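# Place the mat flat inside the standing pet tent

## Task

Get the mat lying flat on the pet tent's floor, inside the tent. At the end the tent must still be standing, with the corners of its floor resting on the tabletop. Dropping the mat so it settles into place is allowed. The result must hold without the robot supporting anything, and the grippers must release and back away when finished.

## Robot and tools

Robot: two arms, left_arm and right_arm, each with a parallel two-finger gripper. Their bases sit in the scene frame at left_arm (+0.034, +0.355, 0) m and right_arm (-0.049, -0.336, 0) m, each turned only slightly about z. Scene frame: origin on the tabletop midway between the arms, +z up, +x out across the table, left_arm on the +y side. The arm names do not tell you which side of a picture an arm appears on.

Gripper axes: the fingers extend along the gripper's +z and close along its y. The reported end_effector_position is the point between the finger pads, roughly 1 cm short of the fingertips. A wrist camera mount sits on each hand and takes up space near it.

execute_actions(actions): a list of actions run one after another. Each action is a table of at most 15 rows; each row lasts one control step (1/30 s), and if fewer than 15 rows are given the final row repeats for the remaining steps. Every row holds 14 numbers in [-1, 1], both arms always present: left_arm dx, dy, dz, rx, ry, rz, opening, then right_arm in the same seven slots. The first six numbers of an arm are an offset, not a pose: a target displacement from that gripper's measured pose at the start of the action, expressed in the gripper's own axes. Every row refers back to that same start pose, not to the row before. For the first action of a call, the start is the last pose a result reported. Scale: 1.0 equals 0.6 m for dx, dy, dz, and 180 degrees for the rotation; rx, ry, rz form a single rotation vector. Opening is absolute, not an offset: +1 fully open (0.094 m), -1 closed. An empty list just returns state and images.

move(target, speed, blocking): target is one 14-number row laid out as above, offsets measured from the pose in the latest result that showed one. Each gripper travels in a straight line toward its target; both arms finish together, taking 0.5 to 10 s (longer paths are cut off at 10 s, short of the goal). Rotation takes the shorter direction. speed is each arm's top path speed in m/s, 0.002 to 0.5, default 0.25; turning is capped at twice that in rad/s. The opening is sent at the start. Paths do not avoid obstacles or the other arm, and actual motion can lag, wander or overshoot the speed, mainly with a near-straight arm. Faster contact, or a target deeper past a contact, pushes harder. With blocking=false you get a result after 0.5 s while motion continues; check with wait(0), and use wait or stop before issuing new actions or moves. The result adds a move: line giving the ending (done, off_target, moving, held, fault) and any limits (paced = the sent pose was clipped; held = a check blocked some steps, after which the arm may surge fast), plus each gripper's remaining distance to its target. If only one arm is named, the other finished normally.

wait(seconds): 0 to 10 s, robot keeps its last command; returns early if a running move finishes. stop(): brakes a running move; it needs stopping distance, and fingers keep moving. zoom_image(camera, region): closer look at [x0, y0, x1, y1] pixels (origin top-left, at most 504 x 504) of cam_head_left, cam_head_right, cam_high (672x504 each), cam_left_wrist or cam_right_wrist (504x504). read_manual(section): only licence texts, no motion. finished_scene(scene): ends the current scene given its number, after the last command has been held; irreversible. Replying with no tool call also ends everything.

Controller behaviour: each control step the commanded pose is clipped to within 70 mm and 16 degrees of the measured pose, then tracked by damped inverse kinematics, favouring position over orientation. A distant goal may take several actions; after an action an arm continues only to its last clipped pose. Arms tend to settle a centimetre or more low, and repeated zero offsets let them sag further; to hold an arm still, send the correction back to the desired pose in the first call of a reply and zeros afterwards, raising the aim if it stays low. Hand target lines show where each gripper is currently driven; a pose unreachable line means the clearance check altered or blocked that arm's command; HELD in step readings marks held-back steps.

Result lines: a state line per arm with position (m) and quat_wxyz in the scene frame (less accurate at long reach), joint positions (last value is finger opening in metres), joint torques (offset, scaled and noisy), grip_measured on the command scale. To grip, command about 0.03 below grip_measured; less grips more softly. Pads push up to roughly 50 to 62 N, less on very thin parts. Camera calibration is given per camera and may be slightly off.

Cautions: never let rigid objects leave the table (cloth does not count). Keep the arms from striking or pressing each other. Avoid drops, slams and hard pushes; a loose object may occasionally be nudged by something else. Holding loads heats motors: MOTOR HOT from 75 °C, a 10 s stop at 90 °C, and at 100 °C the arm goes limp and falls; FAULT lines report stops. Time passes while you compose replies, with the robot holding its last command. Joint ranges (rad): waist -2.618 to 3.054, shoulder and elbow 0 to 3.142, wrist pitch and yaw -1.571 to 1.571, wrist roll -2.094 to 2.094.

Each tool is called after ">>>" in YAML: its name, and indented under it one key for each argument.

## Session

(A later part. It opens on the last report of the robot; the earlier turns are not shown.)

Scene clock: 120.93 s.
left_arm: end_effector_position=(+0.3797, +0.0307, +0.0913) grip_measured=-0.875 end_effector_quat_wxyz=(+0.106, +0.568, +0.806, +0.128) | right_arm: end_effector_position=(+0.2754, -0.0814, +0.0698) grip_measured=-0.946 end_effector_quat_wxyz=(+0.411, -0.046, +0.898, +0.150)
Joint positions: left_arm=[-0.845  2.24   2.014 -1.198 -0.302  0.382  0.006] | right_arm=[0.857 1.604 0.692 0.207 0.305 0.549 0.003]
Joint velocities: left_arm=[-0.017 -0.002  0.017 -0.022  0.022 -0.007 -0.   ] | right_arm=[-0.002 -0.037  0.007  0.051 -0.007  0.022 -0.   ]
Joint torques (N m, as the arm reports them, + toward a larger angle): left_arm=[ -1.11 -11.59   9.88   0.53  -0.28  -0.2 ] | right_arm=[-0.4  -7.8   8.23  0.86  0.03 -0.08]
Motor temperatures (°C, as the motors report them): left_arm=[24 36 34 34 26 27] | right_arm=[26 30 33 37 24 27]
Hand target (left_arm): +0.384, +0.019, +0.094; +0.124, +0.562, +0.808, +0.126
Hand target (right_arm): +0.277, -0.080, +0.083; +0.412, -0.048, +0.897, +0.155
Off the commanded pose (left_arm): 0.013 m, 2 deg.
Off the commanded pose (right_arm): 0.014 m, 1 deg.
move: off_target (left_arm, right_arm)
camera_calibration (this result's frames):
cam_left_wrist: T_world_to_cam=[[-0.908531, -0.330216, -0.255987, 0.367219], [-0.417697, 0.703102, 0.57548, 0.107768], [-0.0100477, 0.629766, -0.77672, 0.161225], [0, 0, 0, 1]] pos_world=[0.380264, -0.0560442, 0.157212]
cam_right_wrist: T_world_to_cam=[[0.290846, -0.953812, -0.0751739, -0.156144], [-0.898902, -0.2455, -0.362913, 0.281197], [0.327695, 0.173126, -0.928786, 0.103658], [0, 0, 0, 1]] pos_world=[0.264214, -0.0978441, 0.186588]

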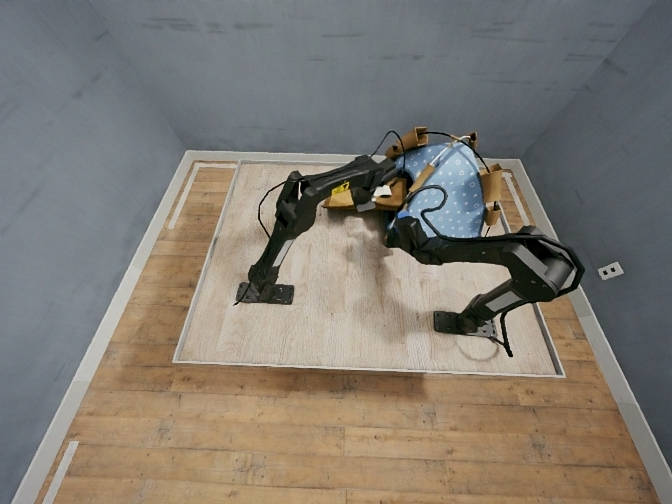

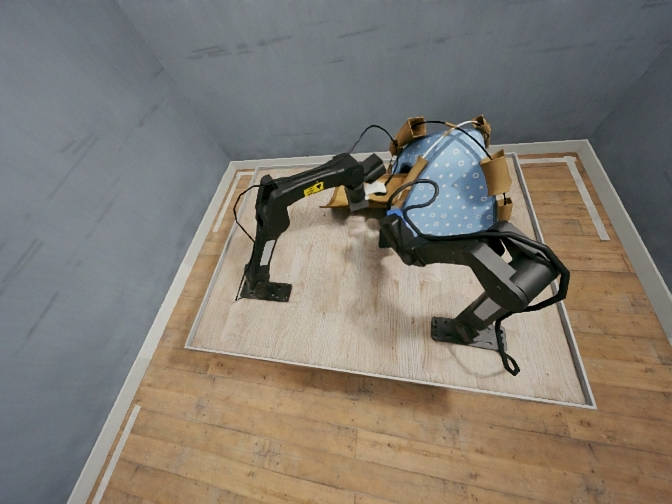

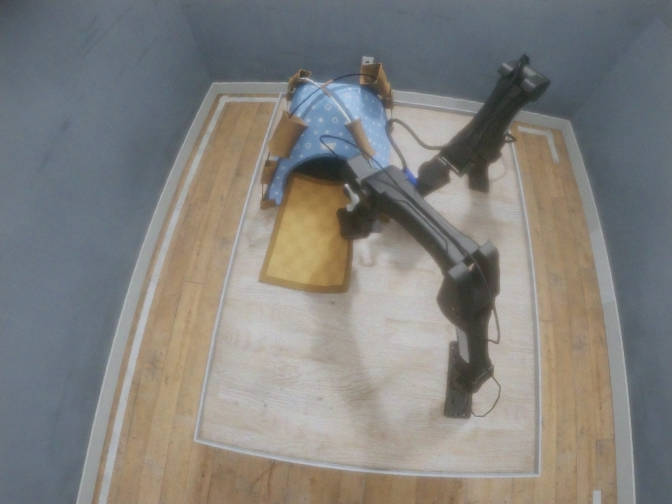

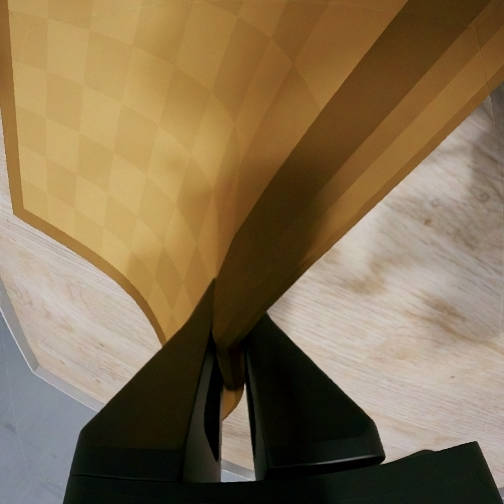

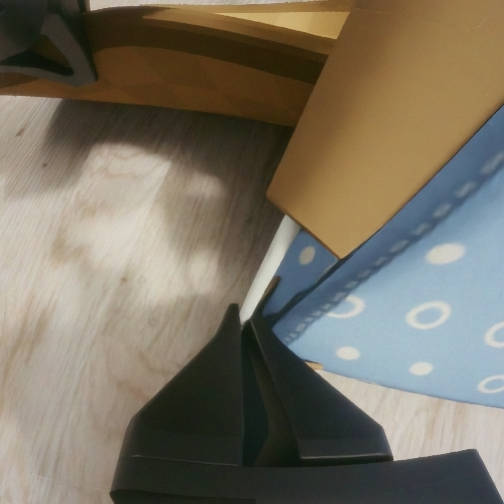

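>>> move:
  target: [-0.07,-0.02,0.03,0,0.03,0,-0.9, -0.02,0,-0.01,0,0,0,-0.97]
  speed: 0.04

>>> move:
  target: [0,0,0,0,0,0,-0.3, -0.02,0,-0.01,0,0,0,-0.97]

>>> move:
  target: [0.03,0,-0.1,0,0,0,-0.3, -0.02,0,-0.01,0,0,0,-0.97]
  speed: 0.08

>>> move:
  target: [0.35,0.1,0,0,0,0,-0.3, -0.02,0,-0.01,0,0,0,-0.97]
  speed: 0.15

Scene clock: 122.70 s.
left_arm: end_effector_position=(+0.3855, -0.0105, +0.0732) grip_measured=-0.875 end_effector_quat_wxyz=(+0.066, +0.568, +0.808, +0.144) | right_arm: end_effector_position=(+0.2788, -0.0851, +0.0705) grip_measured=-0.946 end_effector_quat_wxyz=(+0.411, -0.043, +0.899, +0.145)
Joint positions: left_arm=[-0.894  2.637  2.664 -1.557 -0.316  0.316  0.006] | right_arm=[0.846 1.604 0.699 0.197 0.308 0.545 0.003]
Joint velocities: left_arm=[-0.012  0.051  0.129 -0.081 -0.051  0.022 -0.001] | right_arm=[-0.012 -0.017 -0.002 -0.051  0.037 -0.022 -0.   ]
Joint torques (N m, as the arm reports them, + toward a larger angle): left_arm=[ -0.38 -13.29   9.02   0.23  -0.47  -0.18] | right_arm=[-0.25 -7.78  7.83  0.91  0.01 -0.08]
Motor temperatures (°C, as the motors report them): left_arm=[24 36 34 34 26 27] | right_arm=[26 30 33 37 24 27]
Hand target (left_arm): +0.389, -0.012, +0.072; +0.071, +0.562, +0.810, +0.154
Hand target (right_arm): +0.279, -0.084, +0.083; +0.411, -0.046, +0.898, +0.150
Off the commanded pose (left_arm): 0.004 m, 1 deg.
Off the commanded pose (right_arm): 0.012 m, 1 deg.
move: off_target (right_arm)
camera_calibration (this result's frames):
cam_left_wrist: T_world_to_cam=[[-0.915202, -0.326246, -0.236579, 0.355453], [-0.399142, 0.652819, 0.643827, 0.13691], [-0.055603, 0.68366, -0.727679, 0.187683], [0, 0, 0, 1]] pos_world=[0.390393, -0.101724, 0.13252]
cam_right_wrist: T_world_to_cam=[[0.281037, -0.957266, -0.0682712, -0.158646], [-0.901416, -0.238888, -0.361085, 0.284669], [0.329345, 0.163019, -0.930031, 0.102606], [0, 0, 0, 1]] pos_world=[0.267398, -0.100589, 0.187385]

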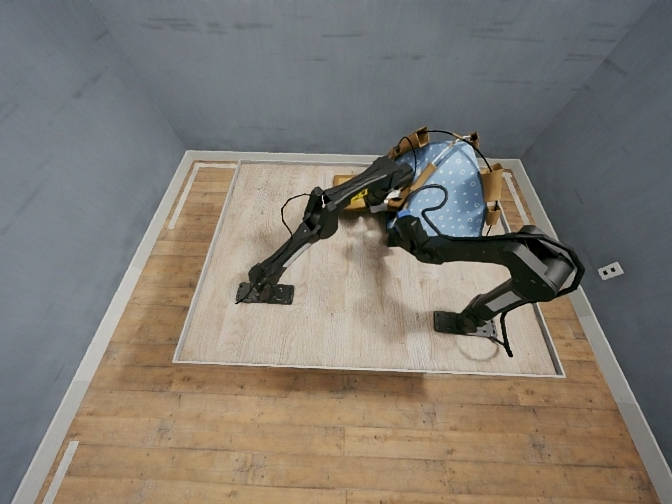

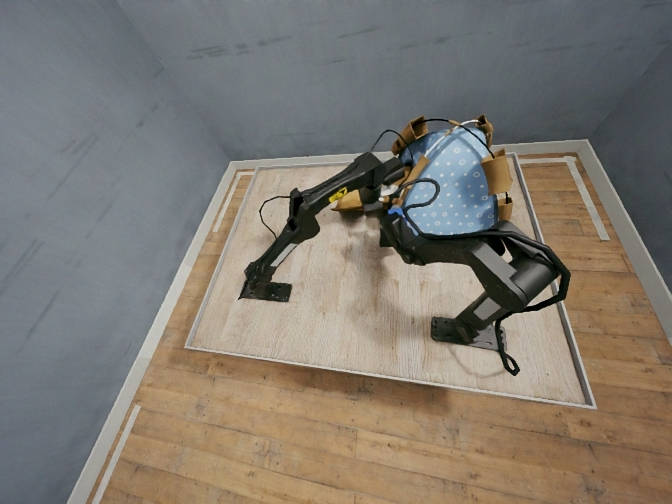

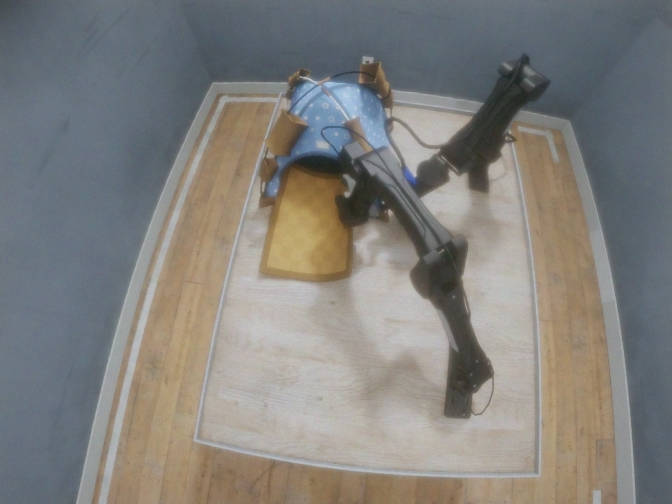

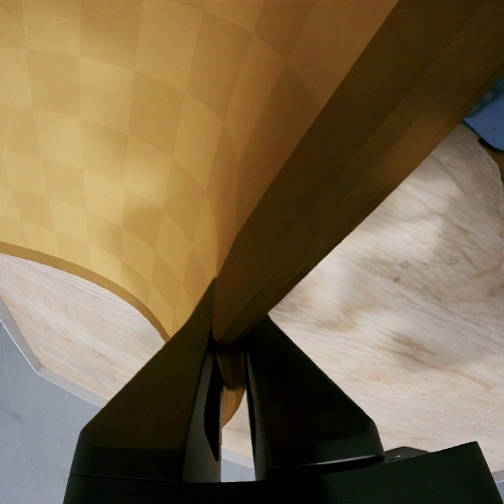

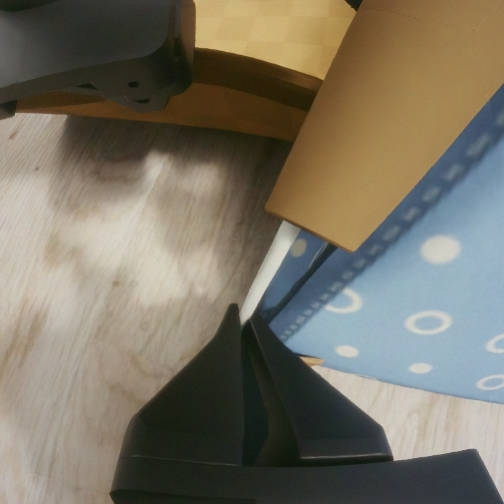

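Scene clock: 123.40 s.
left_arm: end_effector_position=(+0.3852, -0.0100, +0.0731) grip_measured=-0.302 end_effector_quat_wxyz=(+0.064, +0.568, +0.808, +0.145) | right_arm: end_effector_position=(+0.2797, -0.0863, +0.0703) grip_measured=-0.946 end_effector_quat_wxyz=(+0.408, -0.043, +0.900, +0.143)
Joint positions: left_arm=[-0.894  2.638  2.664 -1.56  -0.316  0.316  0.033] | right_arm=[0.84  1.604 0.704 0.185 0.303 0.542 0.003]
Joint velocities: left_arm=[-0.027 -0.007 -0.007  0.022 -0.037 -0.022  0.   ] | right_arm=[-0.012 -0.007  0.002 -0.037 -0.007 -0.066 -0.   ]
Joint torques (N m, as the arm reports them, + toward a larger angle): left_arm=[ -0.14 -15.02   6.9    0.22  -0.24  -0.01] | right_arm=[-0.67 -7.75  7.88  0.92  0.11 -0.11]
Motor temperatures (°C, as the motors report them): left_arm=[24 37 34 34 26 27] | right_arm=[26 30 33 37 24 27]
Hand target (left_arm): +0.386, -0.010, +0.073; +0.065, +0.568, +0.808, +0.145
Hand target (right_arm): +0.282, -0.087, +0.083; +0.412, -0.043, +0.899, +0.145
Off the commanded pose (left_arm): 0.001 m, 0 deg.
Off the commanded pose (right_arm): 0.013 m, 0 deg.
move: off_target (right_arm)
camera_calibration (this result's frames):
cam_left_wrist: T_world_to_cam=[[-0.915585, -0.325746, -0.235782, 0.355359], [-0.398094, 0.651453, 0.645856, 0.135887], [-0.0567845, 0.6852, -0.726138, 0.187671], [0, 0, 0, 1]] pos_world=[0.390114, -0.10136, 0.132299]
cam_right_wrist: T_world_to_cam=[[0.280354, -0.957615, -0.0661499, -0.160044], [-0.903576, -0.240019, -0.354882, 0.285245], [0.323962, 0.159264, -0.932568, 0.103716], [0, 0, 0, 1]] pos_world=[0.269009, -0.101314, 0.187363]

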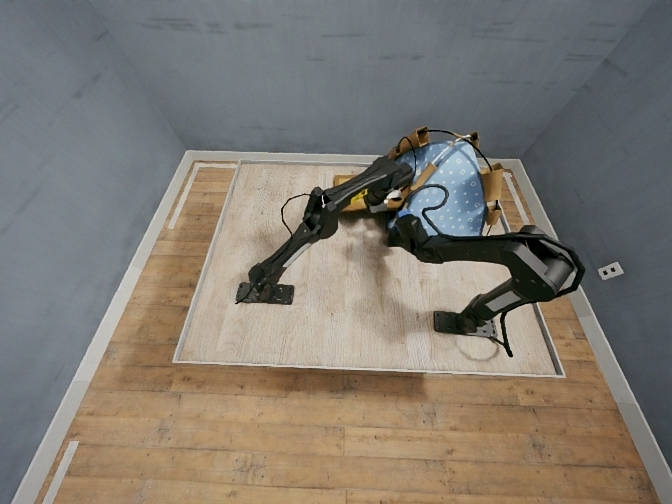

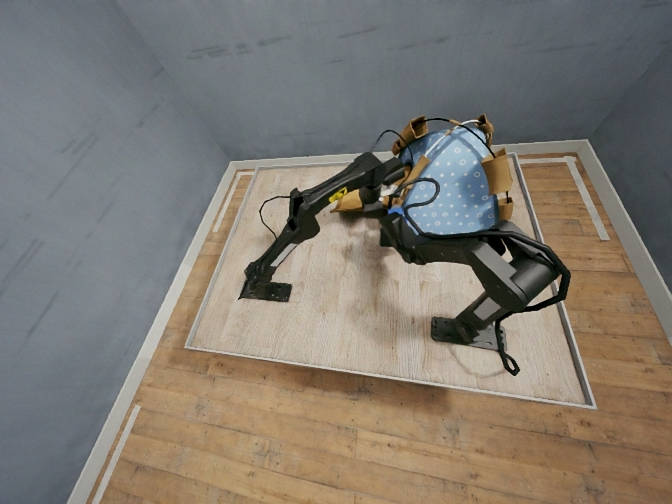

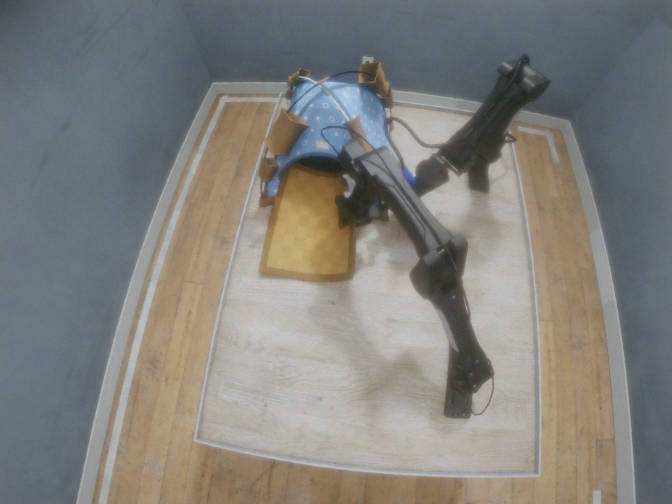

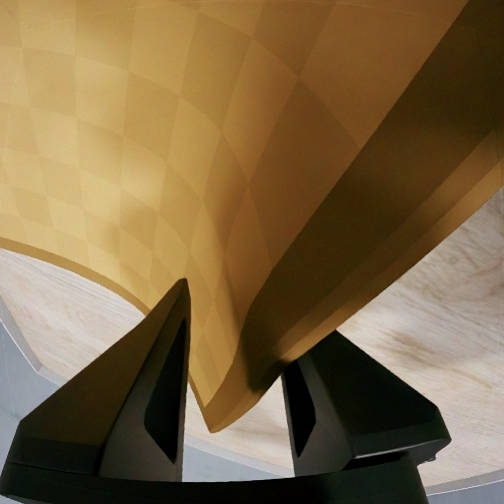

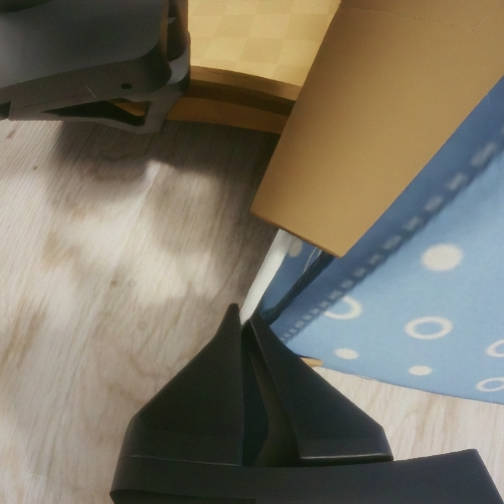

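Scene clock: 124.53 s.
left_arm: end_effector_position=(+0.3675, -0.0026, +0.1256) grip_measured=-0.302 end_effector_quat_wxyz=(+0.089, +0.572, +0.804, +0.137) | right_arm: end_effector_position=(+0.2799, -0.0863, +0.0702) grip_measured=-0.946 end_effector_quat_wxyz=(+0.405, -0.045, +0.902, +0.143)
Joint positions: left_arm=[-0.913  2.468  2.555 -1.571 -0.316  0.314  0.033] | right_arm=[0.836 1.604 0.711 0.172 0.295 0.54  0.003]
Joint velocities: left_arm=[-0.012 -0.012 -0.037 -0.007 -0.051  0.022  0.   ] | right_arm=[ 0.017 -0.007  0.012  0.022 -0.051 -0.066  0.   ]
Joint torques (N m, as the arm reports them, + toward a larger angle): left_arm=[ -0.8  -15.47   5.3    0.27  -0.27  -0.12] | right_arm=[-0.77 -7.69  7.89  0.92  0.12 -0.11]
Motor temperatures (°C, as the motors report them): left_arm=[24 37 34 34 26 27] | right_arm=[26 30 33 37 24 27]
Hand target (left_arm): +0.363, -0.002, +0.131; +0.091, +0.571, +0.804, +0.138
Hand target (right_arm): +0.283, -0.088, +0.083; +0.409, -0.043, +0.900, +0.143
Off the commanded pose (left_arm): 0.007 m, 3 deg.
Off the commanded pose (right_arm): 0.013 m, 0 deg.
joint sent to its limit (left arm) — the command would take joint 4 (wrist pitch) past its lower limit, so that joint was sent only as far as its limit.
move: off_target (left_arm, right_arm)
camera_calibration (this result's frames):
cam_left_wrist: T_world_to_cam=[[-0.914207, -0.31886, -0.250107, 0.35533], [-0.404604, 0.683419, 0.607646, 0.0974197], [-0.0228259, 0.656709, -0.753798, 0.210609], [0, 0, 0, 1]] pos_world=[0.369069, -0.0915866, 0.188431]
cam_right_wrist: T_world_to_cam=[[0.28313, -0.956776, -0.0664582, -0.160836], [-0.905379, -0.243772, -0.347654, 0.285102], [0.316426, 0.158601, -0.935265, 0.105803], [0, 0, 0, 1]] pos_world=[0.270184, -0.101165, 0.187382]

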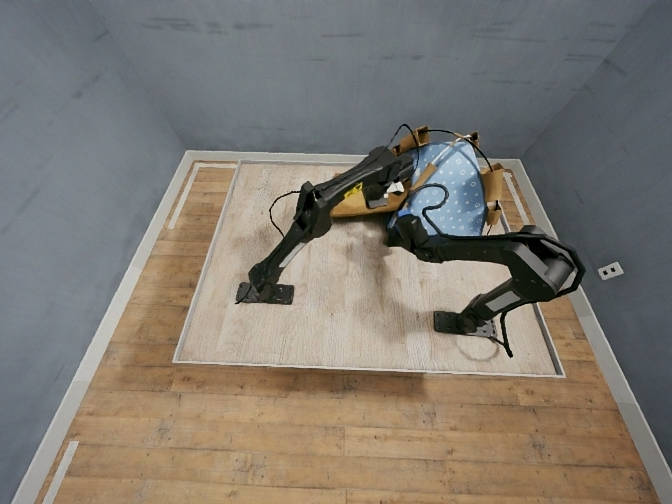

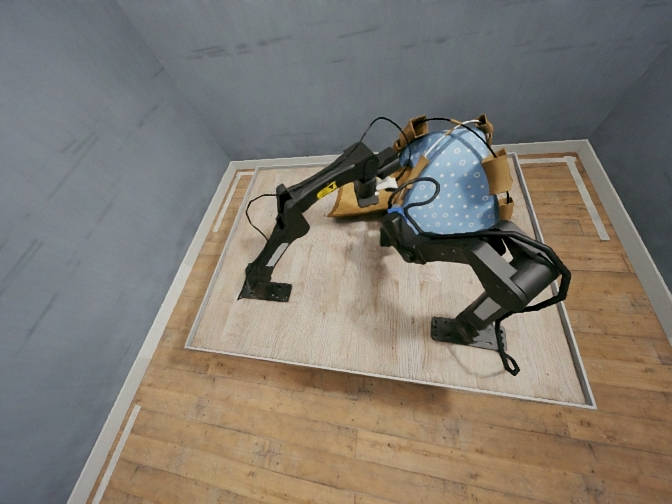

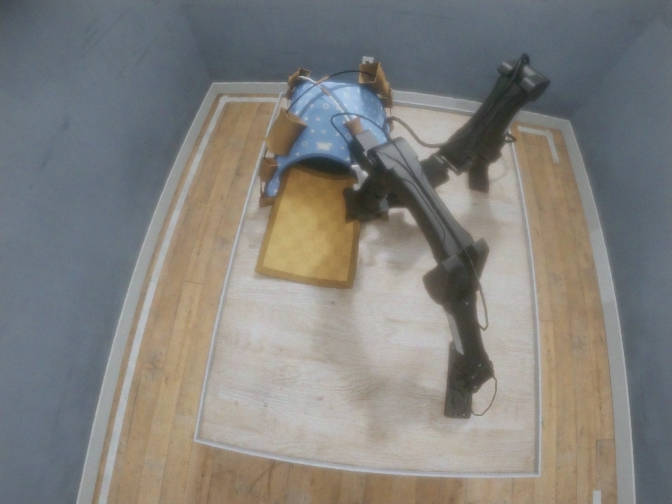

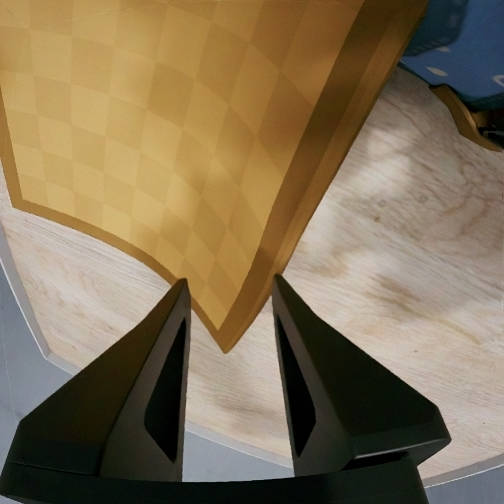

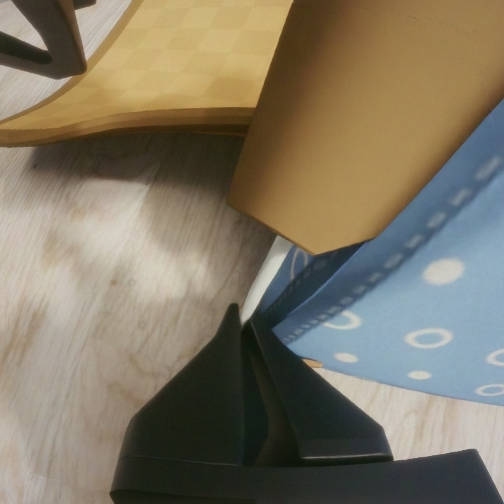

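Scene clock: 126.53 s.
left_arm: end_effector_position=(+0.3555, +0.2138, +0.1433) grip_measured=-0.302 end_effector_quat_wxyz=(+0.080, +0.570, +0.805, +0.140) | right_arm: end_effector_position=(+0.2799, -0.0864, +0.0699) grip_measured=-0.946 end_effector_quat_wxyz=(+0.400, -0.046, +0.904, +0.143)
Joint positions: left_arm=[-0.53   1.691  1.453 -1.15  -0.269  0.705  0.033] | right_arm=[0.832 1.604 0.718 0.157 0.286 0.539 0.003]
Joint velocities: left_arm=[-0.012 -0.012 -0.007  0.051 -0.051  0.037  0.   ] | right_arm=[-0.027  0.012 -0.027 -0.022 -0.022  0.007 -0.002]
Joint torques (N m, as the arm reports them, + toward a larger angle): left_arm=[ 0.37 -9.85  5.45  0.5  -0.07  0.04] | right_arm=[-0.79 -7.64  7.95  0.93  0.14 -0.12]
Motor temperatures (°C, as the motors report them): left_arm=[24 38 34 34 26 27] | right_arm=[26 30 33 36 24 27]
Hand target (left_arm): +0.352, +0.215, +0.145; +0.087, +0.572, +0.805, +0.133
Hand target (right_arm): +0.284, -0.089, +0.083; +0.405, -0.045, +0.902, +0.143
Off the commanded pose (left_arm): 0.006 m, 1 deg.
Off the commanded pose (right_arm): 0.014 m, 1 deg.
move: off_target (right_arm)
camera_calibration (this result's frames):
cam_left_wrist: T_world_to_cam=[[-0.914701, -0.320944, -0.245596, 0.417667], [-0.402652, 0.671812, 0.621724, -0.066308], [-0.0345445, 0.667581, -0.743736, 0.0819669], [0, 0, 0, 1]] pos_world=[0.358173, 0.123875, 0.204764]
cam_right_wrist: T_world_to_cam=[[0.285827, -0.955935, -0.0670166, -0.161604], [-0.90777, -0.247693, -0.338528, 0.284625], [0.307011, 0.157596, -0.938567, 0.108266], [0, 0, 0, 1]] pos_world=[0.271326, -0.101045, 0.187138]

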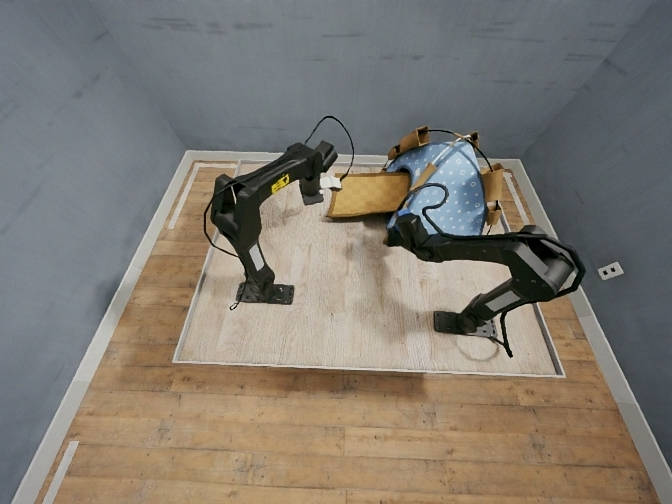

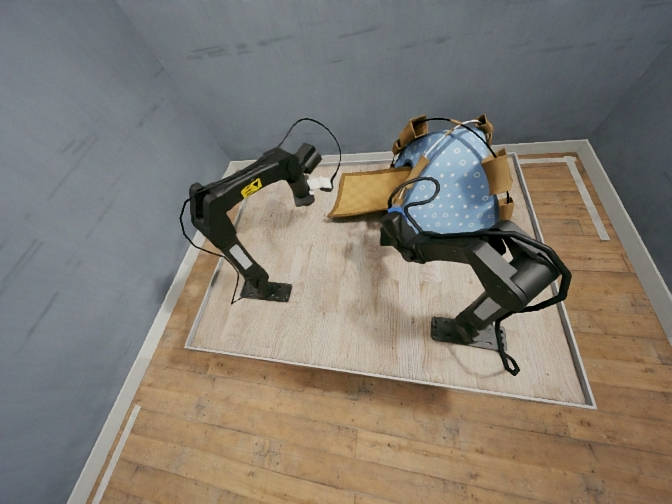

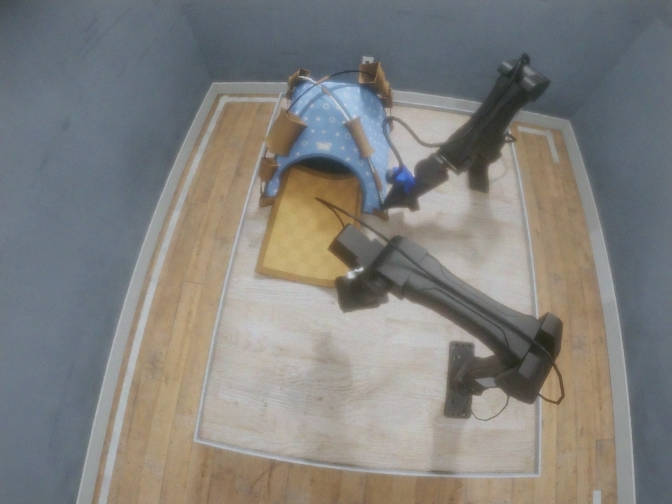

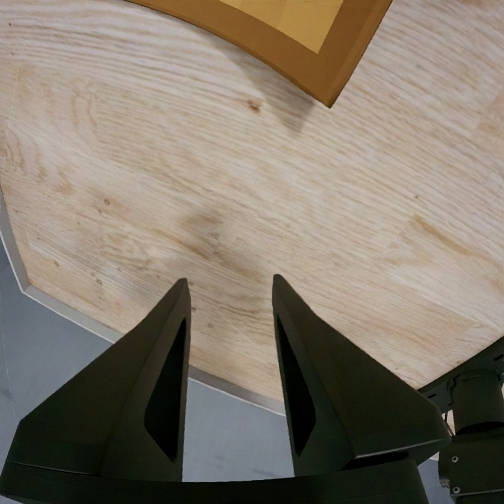

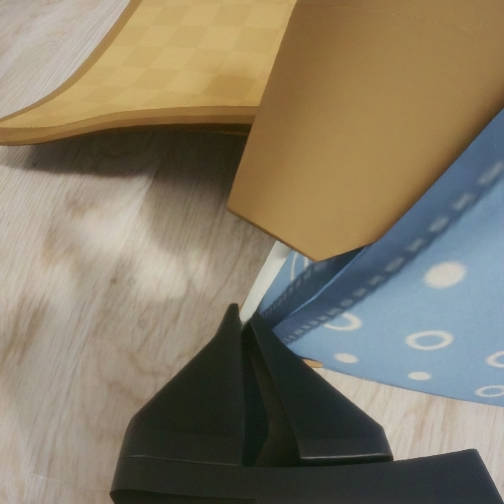

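>>> move:
  target: [0,0,0,0,0,-0.53,-0.3, -0.02,0,-0.01,0,0,0,-0.97]
  speed: 0.4

>>> move:
  target: [0,0,0,0.28,0.1,0,-0.3, -0.02,0,-0.01,0,0,0,-0.97]
  speed: 0.3

Scene clock: 129.50 s.
left_arm: end_effector_position=(+0.3556, +0.2135, +0.1433) grip_measured=-0.302 end_effector_quat_wxyz=(+0.157, -0.207, +0.965, +0.035) | right_arm: end_effector_position=(+0.2802, -0.0864, +0.0700) grip_measured=-0.946 end_effector_quat_wxyz=(+0.396, -0.047, +0.906, +0.143)
Joint positions: left_arm=[-0.53   1.691  1.453 -1.149 -0.268 -0.949  0.033] | right_arm=[0.828 1.604 0.725 0.143 0.277 0.537 0.003]
Joint velocities: left_arm=[ 0.012 -0.022  0.007 -0.095 -0.022  0.051 -0.001] | right_arm=[-0.007 -0.032 -0.007 -0.066  0.022 -0.022 -0.001]
Joint torques (N m, as the arm reports them, + toward a larger angle): left_arm=[-0.09 -7.96  7.19  0.45 -0.22 -0.14] | right_arm=[-0.79 -7.59  7.96  0.92  0.13 -0.12]
Motor temperatures (°C, as the motors report them): left_arm=[24 37 34 34 26 27] | right_arm=[26 31 33 36 24 27]
Hand target (left_arm): +0.356, +0.214, +0.143; +0.158, -0.212, +0.964, +0.035
Hand target (right_arm): +0.284, -0.089, +0.083; +0.401, -0.046, +0.904, +0.143
Off the commanded pose (left_arm): 0.000 m, 1 deg.
Off the commanded pose (right_arm): 0.013 m, 1 deg.
move: off_target (right_arm)
camera_calibration (this result's frames):
cam_left_wrist: T_world_to_cam=[[0.389394, -0.918536, 0.0682955, 0.0365858], [-0.876779, -0.346931, 0.333012, 0.361454], [-0.28219, -0.189553, -0.940446, 0.381447], [0, 0, 0, 1]] pos_world=[0.410309, 0.231309, 0.235863]
cam_right_wrist: T_world_to_cam=[[0.28843, -0.955076, -0.0680966, -0.162269], [-0.909718, -0.251156, -0.330657, 0.284634], [0.2987, 0.15732, -0.941291, 0.110746], [0, 0, 0, 1]] pos_world=[0.27266, -0.100915, 0.187311]

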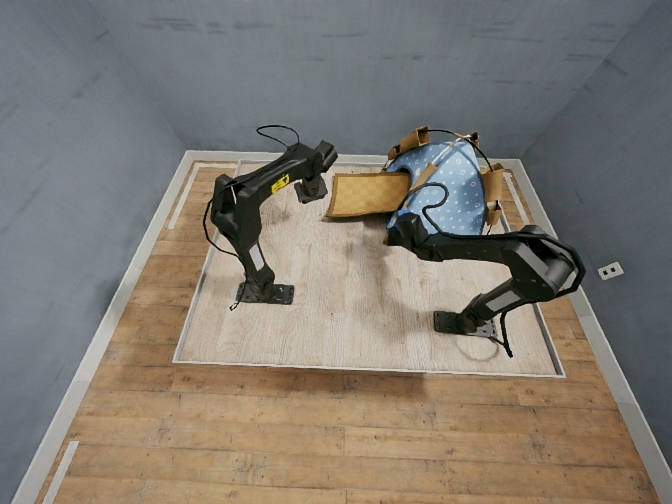

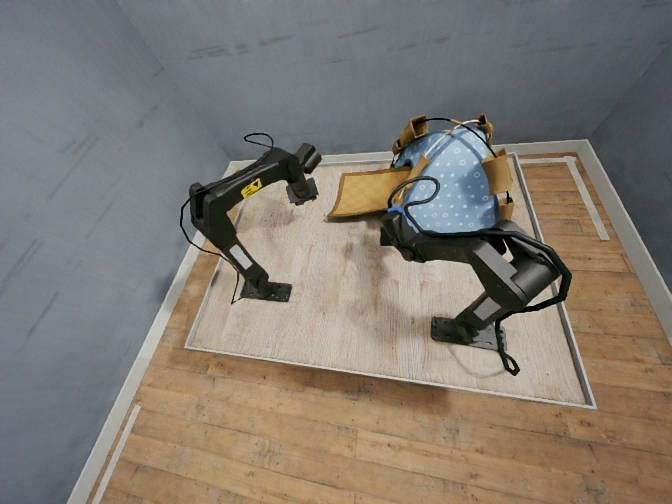

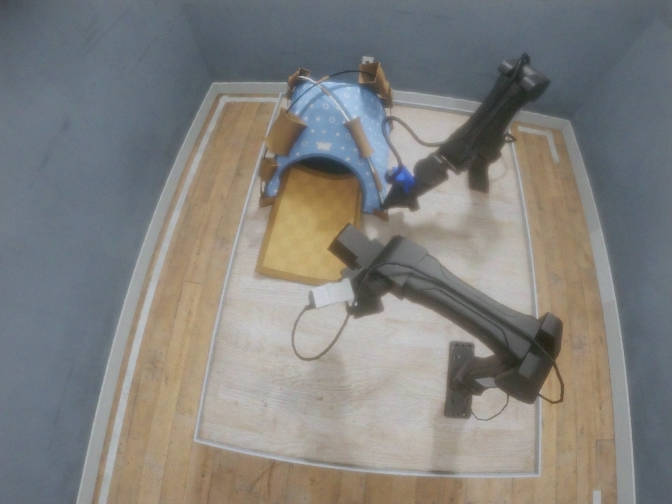

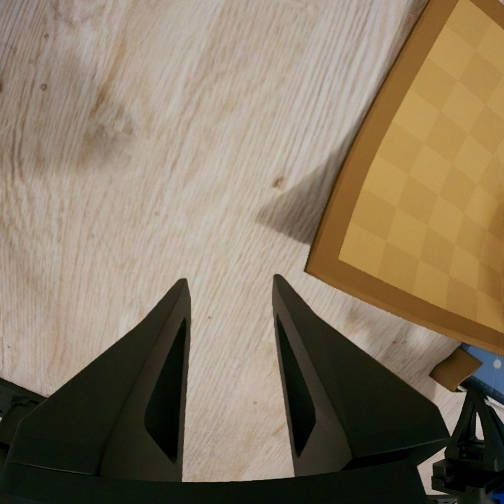

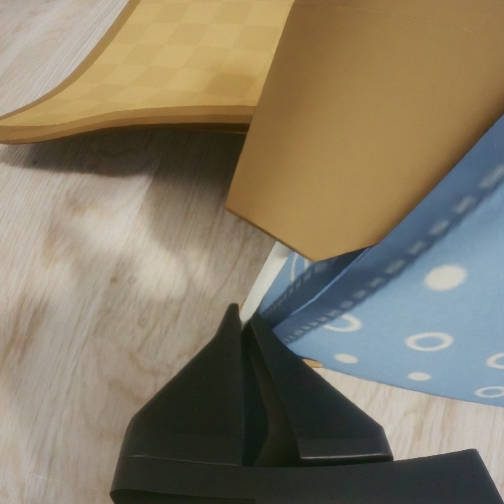

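Scene clock: 131.73 s.
left_arm: end_effector_position=(+0.3581, +0.2130, +0.1473) grip_measured=-0.302 end_effector_quat_wxyz=(+0.085, -0.128, +0.901, -0.405) | right_arm: end_effector_position=(+0.2806, -0.0864, +0.0702) grip_measured=-0.946 end_effector_quat_wxyz=(+0.392, -0.049, +0.907, +0.143)
Joint positions: left_arm=[-0.038  1.508  1.054 -0.69   0.763 -0.516  0.033] | right_arm=[0.824 1.604 0.733 0.129 0.269 0.535 0.003]
Joint velocities: left_arm=[ 0.002  0.007 -0.002 -0.022  0.007 -0.066 -0.001] | right_arm=[ 0.017  0.002 -0.022 -0.037  0.022 -0.022  0.001]
Joint torques (N m, as the arm reports them, + toward a larger angle): left_arm=[ 0.68 -5.94  5.99  0.84  0.6   0.13] | right_arm=[-0.79 -7.54  8.04  0.92  0.12 -0.11]
Motor temperatures (°C, as the motors report them): left_arm=[24 37 34 34 26 27] | right_arm=[26 31 33 36 24 27]
Hand target (left_arm): +0.355, +0.213, +0.142; +0.078, -0.126, +0.899, -0.412
Hand target (right_arm): +0.284, -0.088, +0.083; +0.397, -0.047, +0.905, +0.143
Off the commanded pose (left_arm): 0.005 m, 1 deg.
Off the commanded pose (right_arm): 0.013 m, 1 deg.
move: off_target (right_arm)
camera_calibration (this result's frames):
cam_left_wrist: T_world_to_cam=[[0.144479, -0.584489, 0.798435, -0.0561726], [-0.914893, 0.228486, 0.332814, 0.253217], [-0.376957, -0.778567, -0.501734, 0.480541], [0, 0, 0, 1]] pos_world=[0.420926, 0.283445, 0.20168]
cam_right_wrist: T_world_to_cam=[[0.291087, -0.954239, -0.0685339, -0.162957], [-0.911436, -0.254831, -0.323025, 0.284622], [0.290778, 0.156493, -0.943906, 0.113179], [0, 0, 0, 1]] pos_world=[0.273939, -0.100681, 0.187602]

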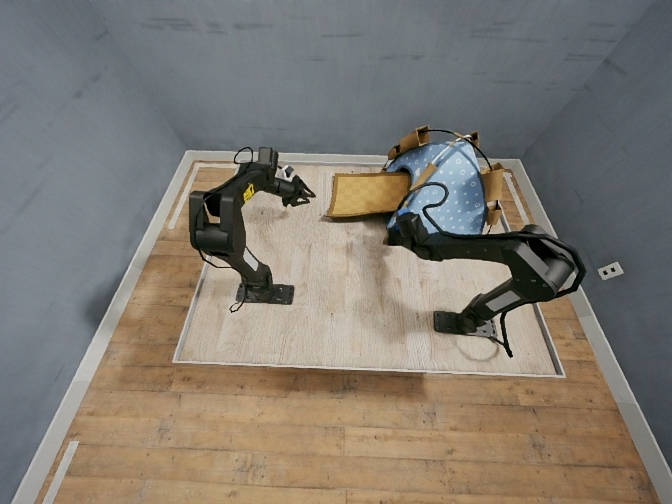

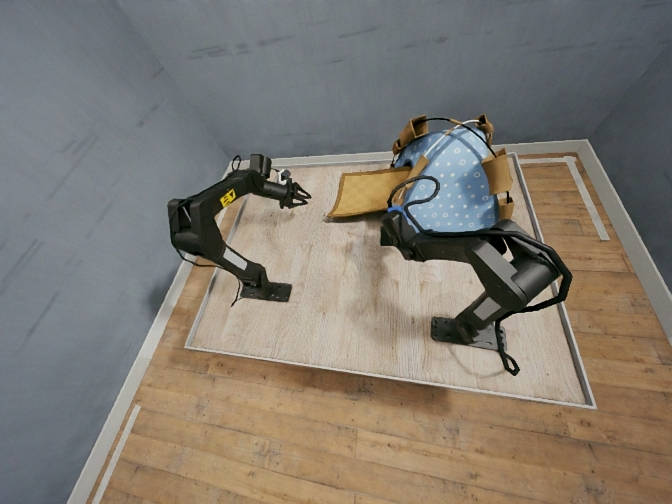

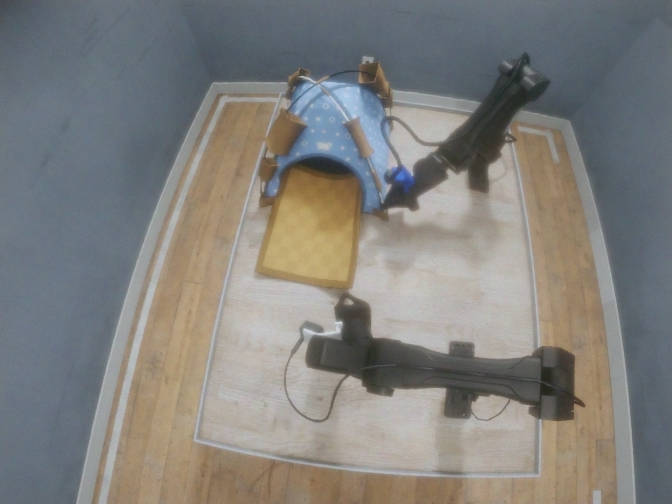

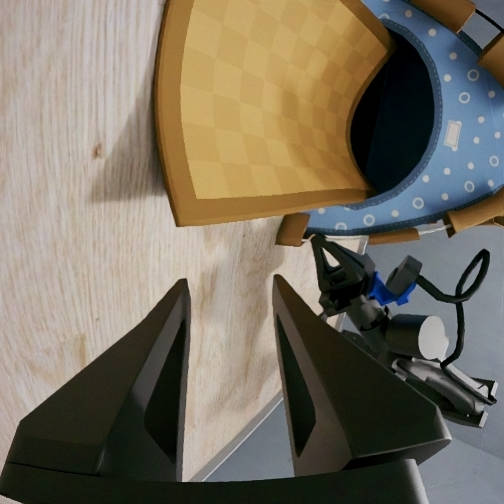

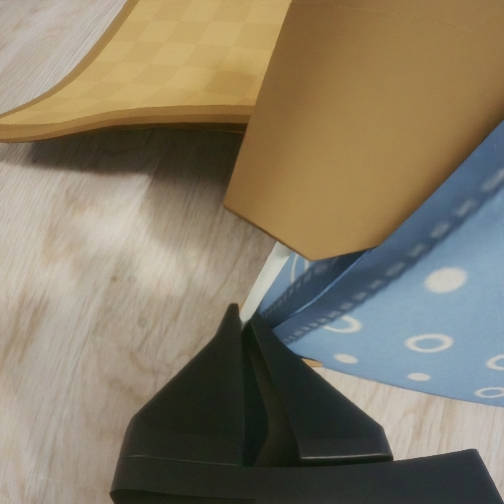

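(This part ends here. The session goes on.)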